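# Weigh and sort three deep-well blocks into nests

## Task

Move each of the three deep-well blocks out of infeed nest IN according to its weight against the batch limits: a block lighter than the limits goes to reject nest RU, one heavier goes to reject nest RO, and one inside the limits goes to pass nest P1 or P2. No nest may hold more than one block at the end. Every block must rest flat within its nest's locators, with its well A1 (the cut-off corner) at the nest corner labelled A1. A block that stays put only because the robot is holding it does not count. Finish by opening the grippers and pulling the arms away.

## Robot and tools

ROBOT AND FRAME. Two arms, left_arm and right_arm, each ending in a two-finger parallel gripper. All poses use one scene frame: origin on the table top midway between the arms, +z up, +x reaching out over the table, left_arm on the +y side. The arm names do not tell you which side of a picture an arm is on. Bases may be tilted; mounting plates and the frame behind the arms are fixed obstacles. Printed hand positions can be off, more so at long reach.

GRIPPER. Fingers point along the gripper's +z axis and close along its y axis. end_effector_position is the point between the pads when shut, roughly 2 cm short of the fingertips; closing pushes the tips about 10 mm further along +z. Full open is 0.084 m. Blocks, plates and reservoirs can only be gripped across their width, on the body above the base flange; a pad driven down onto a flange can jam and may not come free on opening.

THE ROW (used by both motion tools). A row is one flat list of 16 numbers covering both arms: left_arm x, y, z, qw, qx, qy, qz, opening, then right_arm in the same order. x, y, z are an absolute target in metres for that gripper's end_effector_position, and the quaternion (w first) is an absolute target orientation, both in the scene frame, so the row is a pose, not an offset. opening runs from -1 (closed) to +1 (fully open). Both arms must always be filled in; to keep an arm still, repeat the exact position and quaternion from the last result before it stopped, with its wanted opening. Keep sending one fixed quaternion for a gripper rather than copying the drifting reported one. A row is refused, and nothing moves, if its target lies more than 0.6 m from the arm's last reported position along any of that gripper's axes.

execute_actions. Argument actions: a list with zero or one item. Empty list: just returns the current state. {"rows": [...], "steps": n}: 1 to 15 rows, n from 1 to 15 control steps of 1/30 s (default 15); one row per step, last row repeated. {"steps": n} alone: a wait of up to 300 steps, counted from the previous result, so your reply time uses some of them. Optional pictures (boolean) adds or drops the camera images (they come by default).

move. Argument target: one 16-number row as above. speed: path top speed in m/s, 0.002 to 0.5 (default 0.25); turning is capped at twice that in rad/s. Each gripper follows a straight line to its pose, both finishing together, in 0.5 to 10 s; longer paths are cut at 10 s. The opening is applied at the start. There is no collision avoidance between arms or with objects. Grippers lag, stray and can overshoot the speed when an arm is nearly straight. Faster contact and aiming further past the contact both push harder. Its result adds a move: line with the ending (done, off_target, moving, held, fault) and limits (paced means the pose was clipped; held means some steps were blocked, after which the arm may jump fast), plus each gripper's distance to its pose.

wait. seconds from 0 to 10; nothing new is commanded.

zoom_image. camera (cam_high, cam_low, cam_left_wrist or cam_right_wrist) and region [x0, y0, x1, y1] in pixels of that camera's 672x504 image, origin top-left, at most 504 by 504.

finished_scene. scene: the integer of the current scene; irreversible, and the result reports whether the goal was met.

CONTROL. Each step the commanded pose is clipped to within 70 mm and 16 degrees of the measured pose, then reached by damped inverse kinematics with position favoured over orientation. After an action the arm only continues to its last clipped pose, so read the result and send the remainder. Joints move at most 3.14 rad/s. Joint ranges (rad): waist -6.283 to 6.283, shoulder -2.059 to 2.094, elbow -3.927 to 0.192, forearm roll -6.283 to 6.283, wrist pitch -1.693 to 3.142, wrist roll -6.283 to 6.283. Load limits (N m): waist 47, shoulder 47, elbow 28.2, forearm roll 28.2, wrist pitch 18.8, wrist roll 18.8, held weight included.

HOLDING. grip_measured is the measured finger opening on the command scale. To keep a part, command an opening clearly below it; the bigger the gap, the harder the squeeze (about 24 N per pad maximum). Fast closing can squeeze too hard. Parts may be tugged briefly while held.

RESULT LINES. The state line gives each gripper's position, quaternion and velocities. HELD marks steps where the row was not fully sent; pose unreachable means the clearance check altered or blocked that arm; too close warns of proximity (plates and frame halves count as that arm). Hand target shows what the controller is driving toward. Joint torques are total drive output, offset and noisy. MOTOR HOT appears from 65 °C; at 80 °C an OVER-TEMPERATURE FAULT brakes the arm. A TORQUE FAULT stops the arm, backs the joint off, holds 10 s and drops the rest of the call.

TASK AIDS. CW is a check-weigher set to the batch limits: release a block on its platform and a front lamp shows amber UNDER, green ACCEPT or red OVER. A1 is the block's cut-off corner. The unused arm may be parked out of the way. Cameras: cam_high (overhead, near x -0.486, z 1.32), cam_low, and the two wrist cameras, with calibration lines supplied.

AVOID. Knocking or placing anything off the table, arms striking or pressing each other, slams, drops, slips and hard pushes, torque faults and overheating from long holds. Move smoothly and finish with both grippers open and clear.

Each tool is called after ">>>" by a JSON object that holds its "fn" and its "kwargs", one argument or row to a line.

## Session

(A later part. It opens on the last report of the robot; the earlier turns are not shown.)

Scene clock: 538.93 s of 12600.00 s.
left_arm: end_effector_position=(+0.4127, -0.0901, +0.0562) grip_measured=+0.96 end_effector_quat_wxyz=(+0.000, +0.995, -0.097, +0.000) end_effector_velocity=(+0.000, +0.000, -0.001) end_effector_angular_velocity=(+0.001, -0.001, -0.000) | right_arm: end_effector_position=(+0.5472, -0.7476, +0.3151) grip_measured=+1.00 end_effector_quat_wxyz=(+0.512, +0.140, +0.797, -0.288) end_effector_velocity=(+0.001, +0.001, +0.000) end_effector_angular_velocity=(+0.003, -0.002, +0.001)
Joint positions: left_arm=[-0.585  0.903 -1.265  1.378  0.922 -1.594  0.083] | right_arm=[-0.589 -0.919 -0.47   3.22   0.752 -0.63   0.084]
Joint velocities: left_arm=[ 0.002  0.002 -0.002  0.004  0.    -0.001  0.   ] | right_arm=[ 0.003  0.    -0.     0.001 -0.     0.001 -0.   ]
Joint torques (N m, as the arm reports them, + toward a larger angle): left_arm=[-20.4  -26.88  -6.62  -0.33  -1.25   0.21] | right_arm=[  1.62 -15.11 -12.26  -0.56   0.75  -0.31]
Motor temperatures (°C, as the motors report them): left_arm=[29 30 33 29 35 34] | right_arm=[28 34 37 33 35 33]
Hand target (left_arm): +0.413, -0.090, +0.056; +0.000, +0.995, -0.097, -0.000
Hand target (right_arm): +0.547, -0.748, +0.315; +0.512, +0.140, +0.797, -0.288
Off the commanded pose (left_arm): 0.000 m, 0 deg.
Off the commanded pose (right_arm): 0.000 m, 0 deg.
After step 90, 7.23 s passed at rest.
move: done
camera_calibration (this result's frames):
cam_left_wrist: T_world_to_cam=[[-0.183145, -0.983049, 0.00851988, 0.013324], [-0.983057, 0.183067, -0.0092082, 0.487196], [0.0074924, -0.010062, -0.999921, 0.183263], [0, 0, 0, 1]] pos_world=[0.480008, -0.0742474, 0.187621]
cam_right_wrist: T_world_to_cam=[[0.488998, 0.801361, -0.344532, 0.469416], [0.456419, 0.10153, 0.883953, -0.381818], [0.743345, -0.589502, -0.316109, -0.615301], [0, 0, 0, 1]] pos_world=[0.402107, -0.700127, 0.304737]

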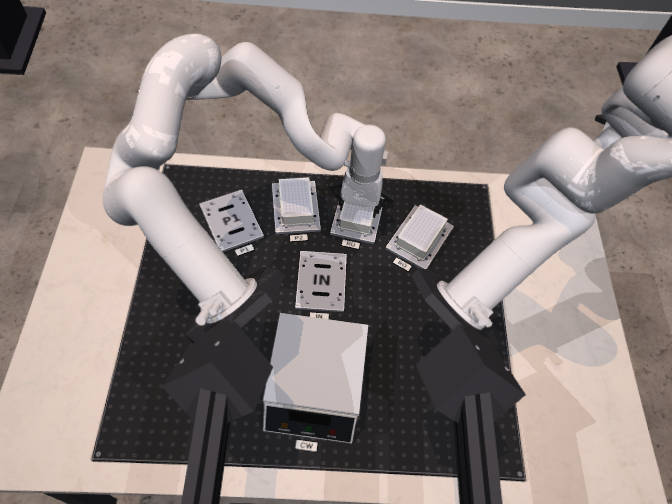

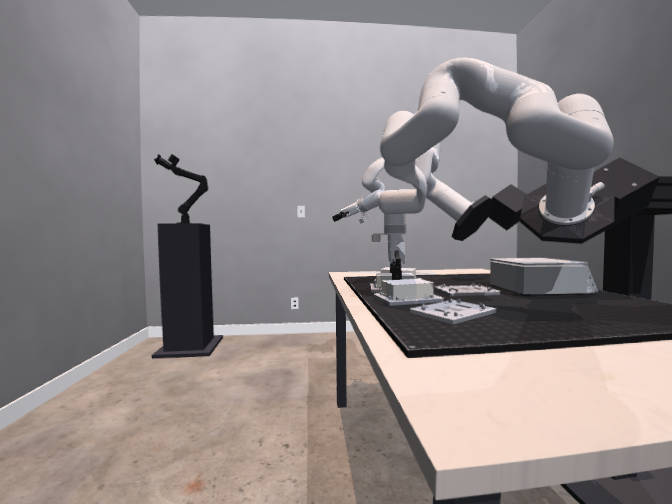

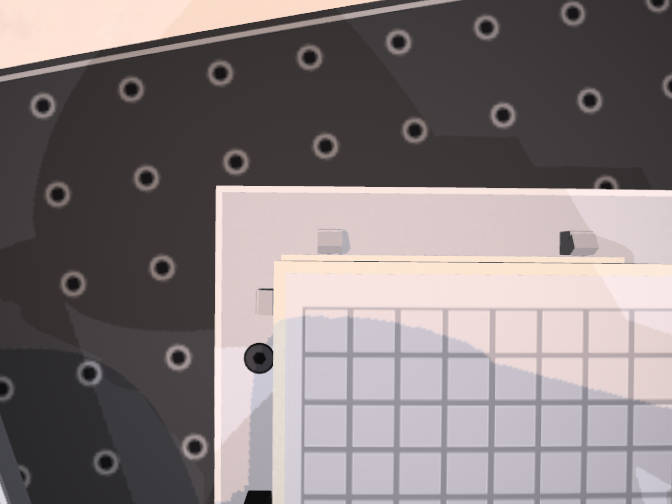

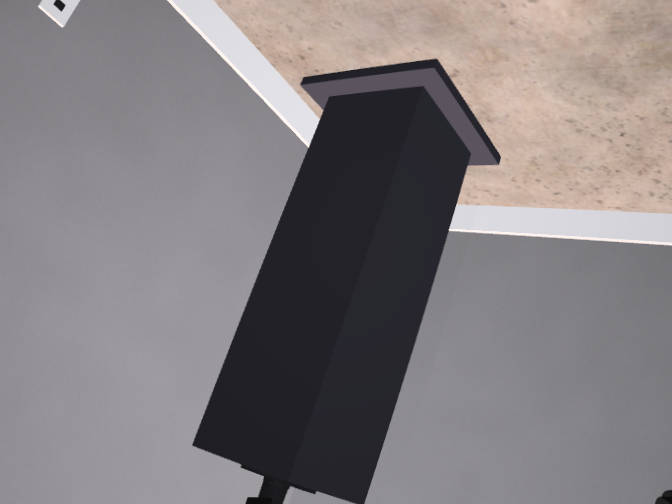

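Seated like in IN. Release.

>>> {"fn": "move", "kwargs": {
  "target": [0.4127,-0.0901,0.0562,0,0.9953,-0.0967,0,1,0.5472,-0.7476,0.3151,0.512,0.140,0.797,-0.288,1],
  "speed": 0.008
}}

>>> {"fn": "move", "kwargs": {
  "target": [0.4127,-0.0901,0.11,0,0.9953,-0.0967,0,1,0.5472,-0.7476,0.3151,0.512,0.140,0.797,-0.288,1],
  "speed": 0.05
}}

>>> {"fn": "move", "kwargs": {
  "target": [0.3,-0.03,0.25,0,0.9953,-0.0967,0,1,0.5472,-0.7476,0.3151,0.512,0.140,0.797,-0.288,1],
  "speed": 0.2
}}

Scene clock: 550.57 s of 12600.00 s.
left_arm: end_effector_position=(+0.4125, -0.0895, +0.0556) grip_measured=+1.00 end_effector_quat_wxyz=(-0.001, +0.995, -0.097, -0.000) end_effector_velocity=(-0.001, +0.000, +0.001) end_effector_angular_velocity=(+0.001, +0.000, -0.001) | right_arm: end_effector_position=(+0.5472, -0.7476, +0.3151) grip_measured=+1.00 end_effector_quat_wxyz=(+0.512, +0.140, +0.797, -0.288) end_effector_velocity=(+0.000, +0.000, +0.000) end_effector_angular_velocity=(-0.001, -0.000, +0.001)
Joint positions: left_arm=[-0.584  0.903 -1.265  1.378  0.923 -1.593  0.084] | right_arm=[-0.589 -0.919 -0.47   3.22   0.752 -0.63   0.084]
Joint velocities: left_arm=[-0.002 -0.001  0.002 -0.002  0.001  0.001 -0.   ] | right_arm=[ 0.001  0.     0.    -0.001  0.    -0.     0.   ]
Joint torques (N m, as the arm reports them, + toward a larger angle): left_arm=[-21.31 -26.72  -6.24  -0.7   -1.7   -0.02] | right_arm=[  1.79 -15.96 -11.89  -0.77   0.66  -0.43]
Motor temperatures (°C, as the motors report them): left_arm=[29 30 33 29 35 34] | right_arm=[28 34 37 33 35 33]
Hand target (left_arm): +0.413, -0.090, +0.056; -0.000, +0.995, -0.097, -0.000
Hand target (right_arm): +0.547, -0.748, +0.315; +0.512, +0.140, +0.797, -0.288
Off the commanded pose (left_arm): 0.001 m, 0 deg.
Off the commanded pose (right_arm): 0.000 m, 0 deg.
After step 90, 7.93 s passed at rest.
move: done
camera_calibration (this result's frames):
cam_left_wrist: T_world_to_cam=[[-0.182885, -0.983111, 0.00682809, 0.0138248], [-0.983111, 0.182828, -0.00815977, 0.486881], [0.00677359, -0.00820507, -0.999943, 0.183183], [0, 0, 0, 1]] pos_world=[0.479946, -0.0739211, 0.187051]
cam_right_wrist: T_world_to_cam=[[0.488998, 0.801361, -0.344532, 0.469416], [0.456419, 0.10153, 0.883953, -0.381818], [0.743346, -0.589502, -0.316109, -0.615301], [0, 0, 0, 1]] pos_world=[0.402107, -0.700127, 0.304737]

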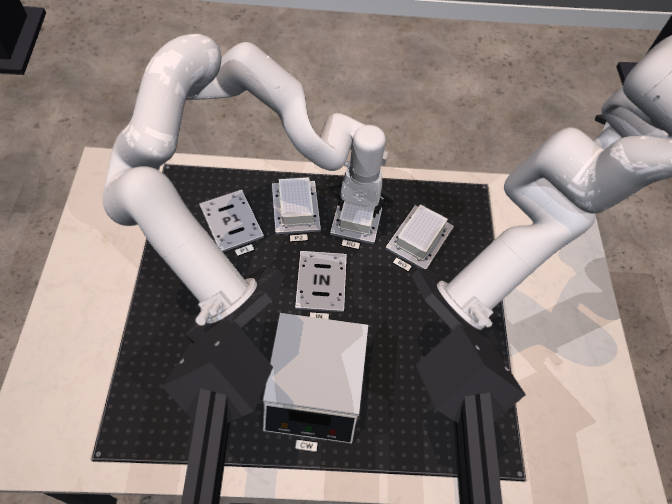

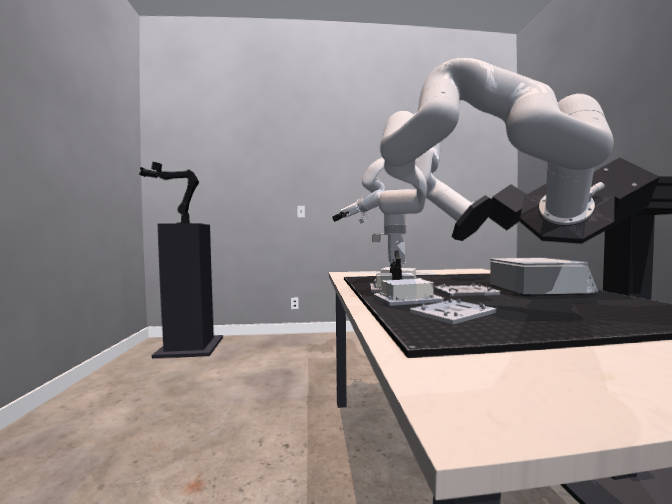

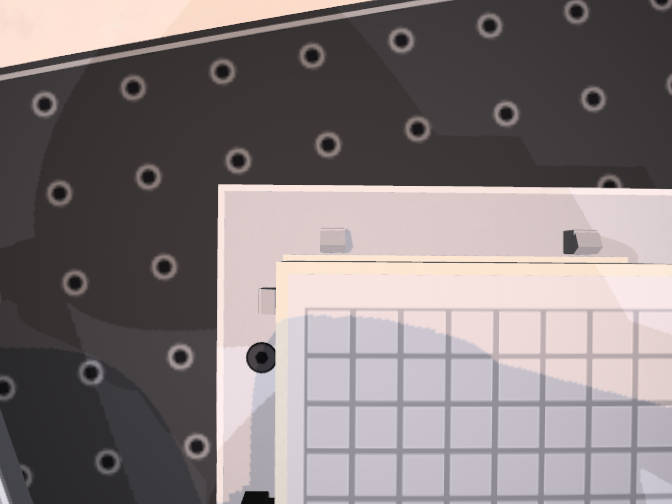

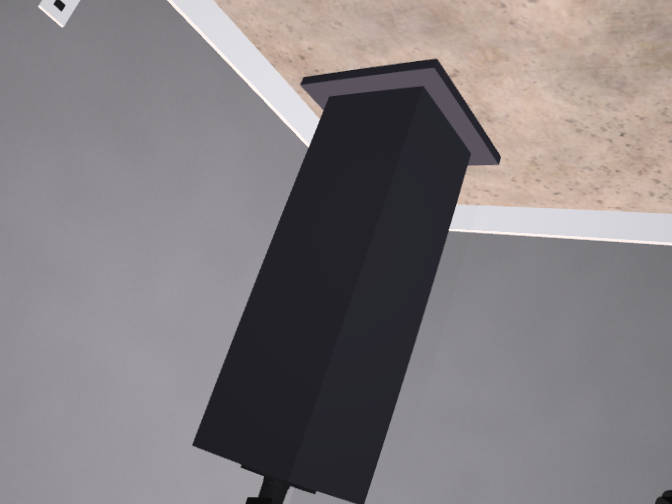

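Scene clock: 552.07 s of 12600.00 s.
left_arm: end_effector_position=(+0.4126, -0.0900, +0.1096) grip_measured=+1.00 end_effector_quat_wxyz=(-0.000, +0.995, -0.097, +0.000) end_effector_velocity=(-0.000, +0.001, +0.002) end_effector_angular_velocity=(+0.002, +0.001, +0.001) | right_arm: end_effector_position=(+0.5472, -0.7476, +0.3151) grip_measured=+1.00 end_effector_quat_wxyz=(+0.512, +0.140, +0.797, -0.288) end_effector_velocity=(+0.000, +0.001, -0.000) end_effector_angular_velocity=(+0.002, -0.000, +0.001)
Joint positions: left_arm=[-0.68   0.803 -1.201  1.27   0.966 -1.561  0.084] | right_arm=[-0.589 -0.919 -0.47   3.22   0.752 -0.63   0.084]
Joint velocities: left_arm=[-0.003 -0.005  0.003 -0.006  0.004  0.002 -0.   ] | right_arm=[ 0.002  0.    -0.     0.    -0.001  0.    -0.   ]
Joint torques (N m, as the arm reports them, + toward a larger angle): left_arm=[-21.34 -26.37  -8.33  -0.42  -2.12   0.  ] | right_arm=[  1.44 -15.58 -12.12  -0.75   0.86  -0.19]
Motor temperatures (°C, as the motors report them): left_arm=[29 30 33 29 35 34] | right_arm=[28 34 37 33 35 33]
Hand target (left_arm): +0.413, -0.090, +0.110; -0.000, +0.995, -0.097, +0.000
Hand target (right_arm): +0.547, -0.748, +0.315; +0.512, +0.140, +0.797, -0.288
Off the commanded pose (left_arm): 0.000 m, 0 deg.
Off the commanded pose (right_arm): 0.000 m, 0 deg.
move: done
camera_calibration (this result's frames):
cam_left_wrist: T_world_to_cam=[[-0.18302, -0.983078, 0.00781933, 0.0129911], [-0.983081, 0.182949, -0.00905894, 0.487599], [0.00747511, -0.009345, -0.999928, 0.236733], [0, 0, 0, 1]] pos_world=[0.479957, -0.074222, 0.241032]
cam_right_wrist: T_world_to_cam=[[0.488998, 0.801361, -0.344532, 0.469416], [0.456419, 0.10153, 0.883953, -0.381819], [0.743345, -0.589502, -0.316109, -0.6153], [0, 0, 0, 1]] pos_world=[0.402107, -0.700127, 0.304737]

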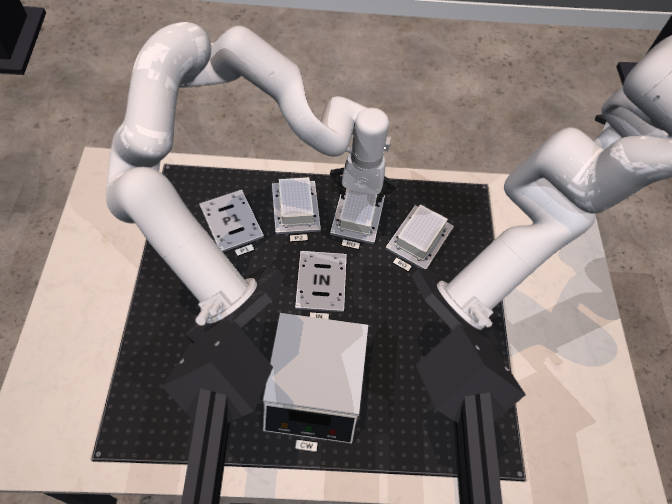

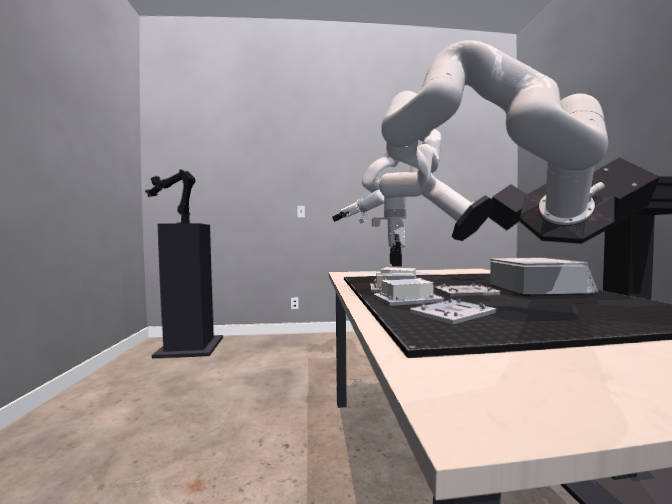

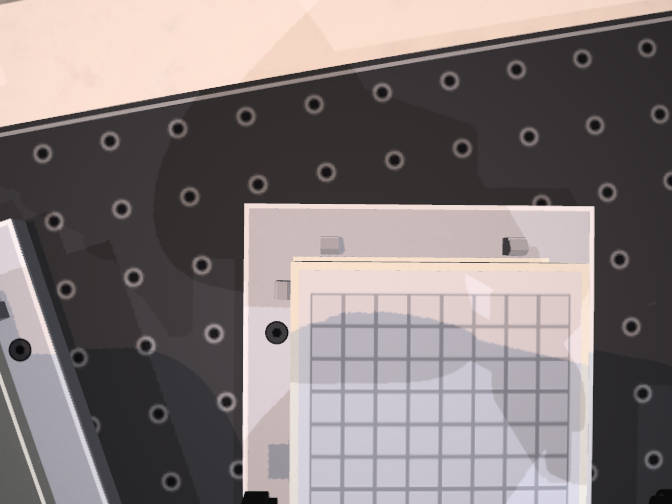

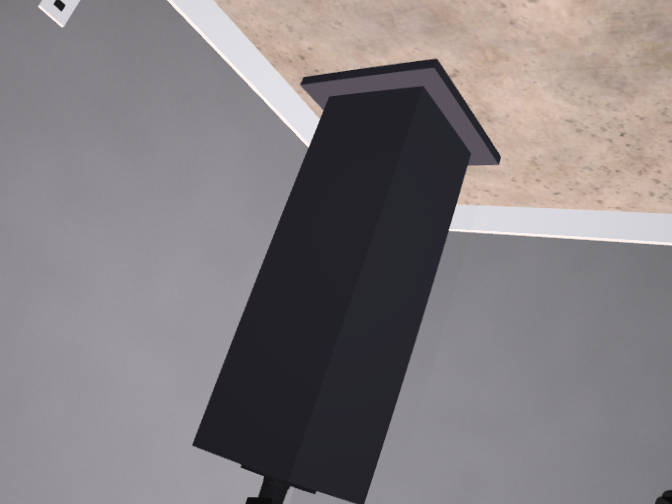

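Scene clock: 553.70 s of 12600.00 s.
left_arm: end_effector_position=(+0.3003, -0.0295, +0.2494) grip_measured=+1.00 end_effector_quat_wxyz=(-0.000, +0.995, -0.097, +0.000) end_effector_velocity=(-0.001, +0.001, +0.002) end_effector_angular_velocity=(-0.000, -0.002, -0.001) | right_arm: end_effector_position=(+0.5472, -0.7476, +0.3151) grip_measured=+1.00 end_effector_quat_wxyz=(+0.512, +0.140, +0.797, -0.288) end_effector_velocity=(+0.000, +0.000, +0.000) end_effector_angular_velocity=(-0.001, -0.000, +0.001)
Joint positions: left_arm=[-1.036  0.406 -0.754  1.001  1.063 -1.678  0.084] | right_arm=[-0.589 -0.919 -0.47   3.22   0.752 -0.63   0.084]
Joint velocities: left_arm=[-0.006 -0.005  0.003 -0.005  0.003  0.001 -0.   ] | right_arm=[ 0.001 -0.     0.    -0.     0.001 -0.001 -0.   ]
Joint torques (N m, as the arm reports them, + toward a larger angle): left_arm=[-15.88 -19.07 -12.68  -0.52  -2.23   0.09] | right_arm=[  1.96 -15.29 -12.11  -0.45   0.86   0.05]
Motor temperatures (°C, as the motors report them): left_arm=[29 30 33 29 35 34] | right_arm=[28 34 37 33 35 33]
Hand target (left_arm): +0.300, -0.029, +0.250; -0.000, +0.995, -0.097, +0.000
Hand target (right_arm): +0.547, -0.748, +0.315; +0.512, +0.140, +0.797, -0.288
Off the commanded pose (left_arm): 0.001 m, 0 deg.
Off the commanded pose (right_arm): 0.000 m, 0 deg.
move: done
camera_calibration (this result's frames):
cam_left_wrist: T_world_to_cam=[[-0.182687, -0.983142, 0.00761281, 0.0507396], [-0.983139, 0.182613, -0.00947806, 0.367505], [0.00792807, -0.00921597, -0.999926, 0.377782], [0, 0, 0, 1]] pos_world=[0.367583, -0.0137454, 0.380851]
cam_right_wrist: T_world_to_cam=[[0.488998, 0.801361, -0.344532, 0.469416], [0.456419, 0.101529, 0.883953, -0.381819], [0.743345, -0.589502, -0.316109, -0.6153], [0, 0, 0, 1]] pos_world=[0.402107, -0.700127, 0.304737]

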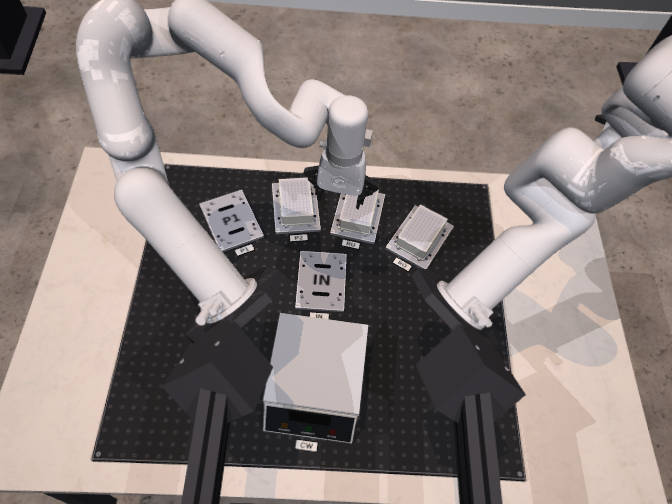

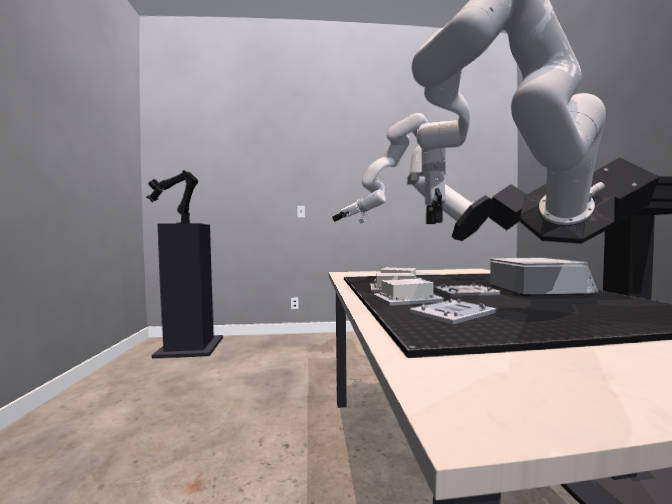

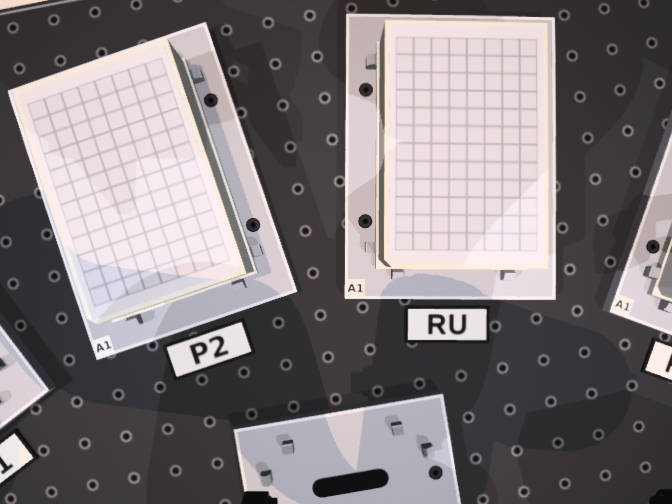

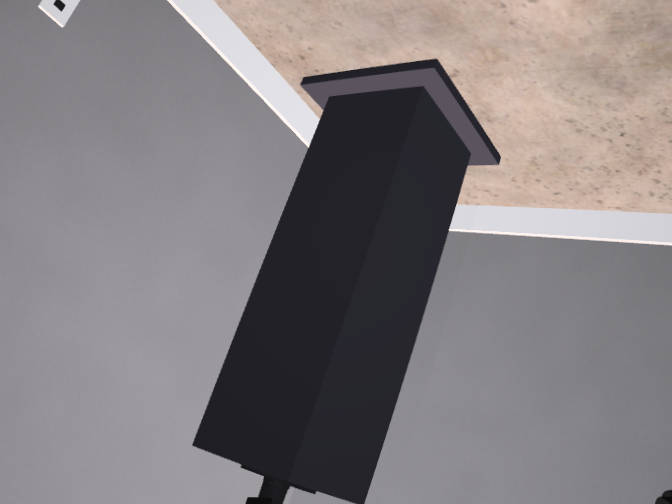

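>>> {"fn": "finished_scene", "kwargs": {
  "scene": 1
}}

The scene is finished: the task was done.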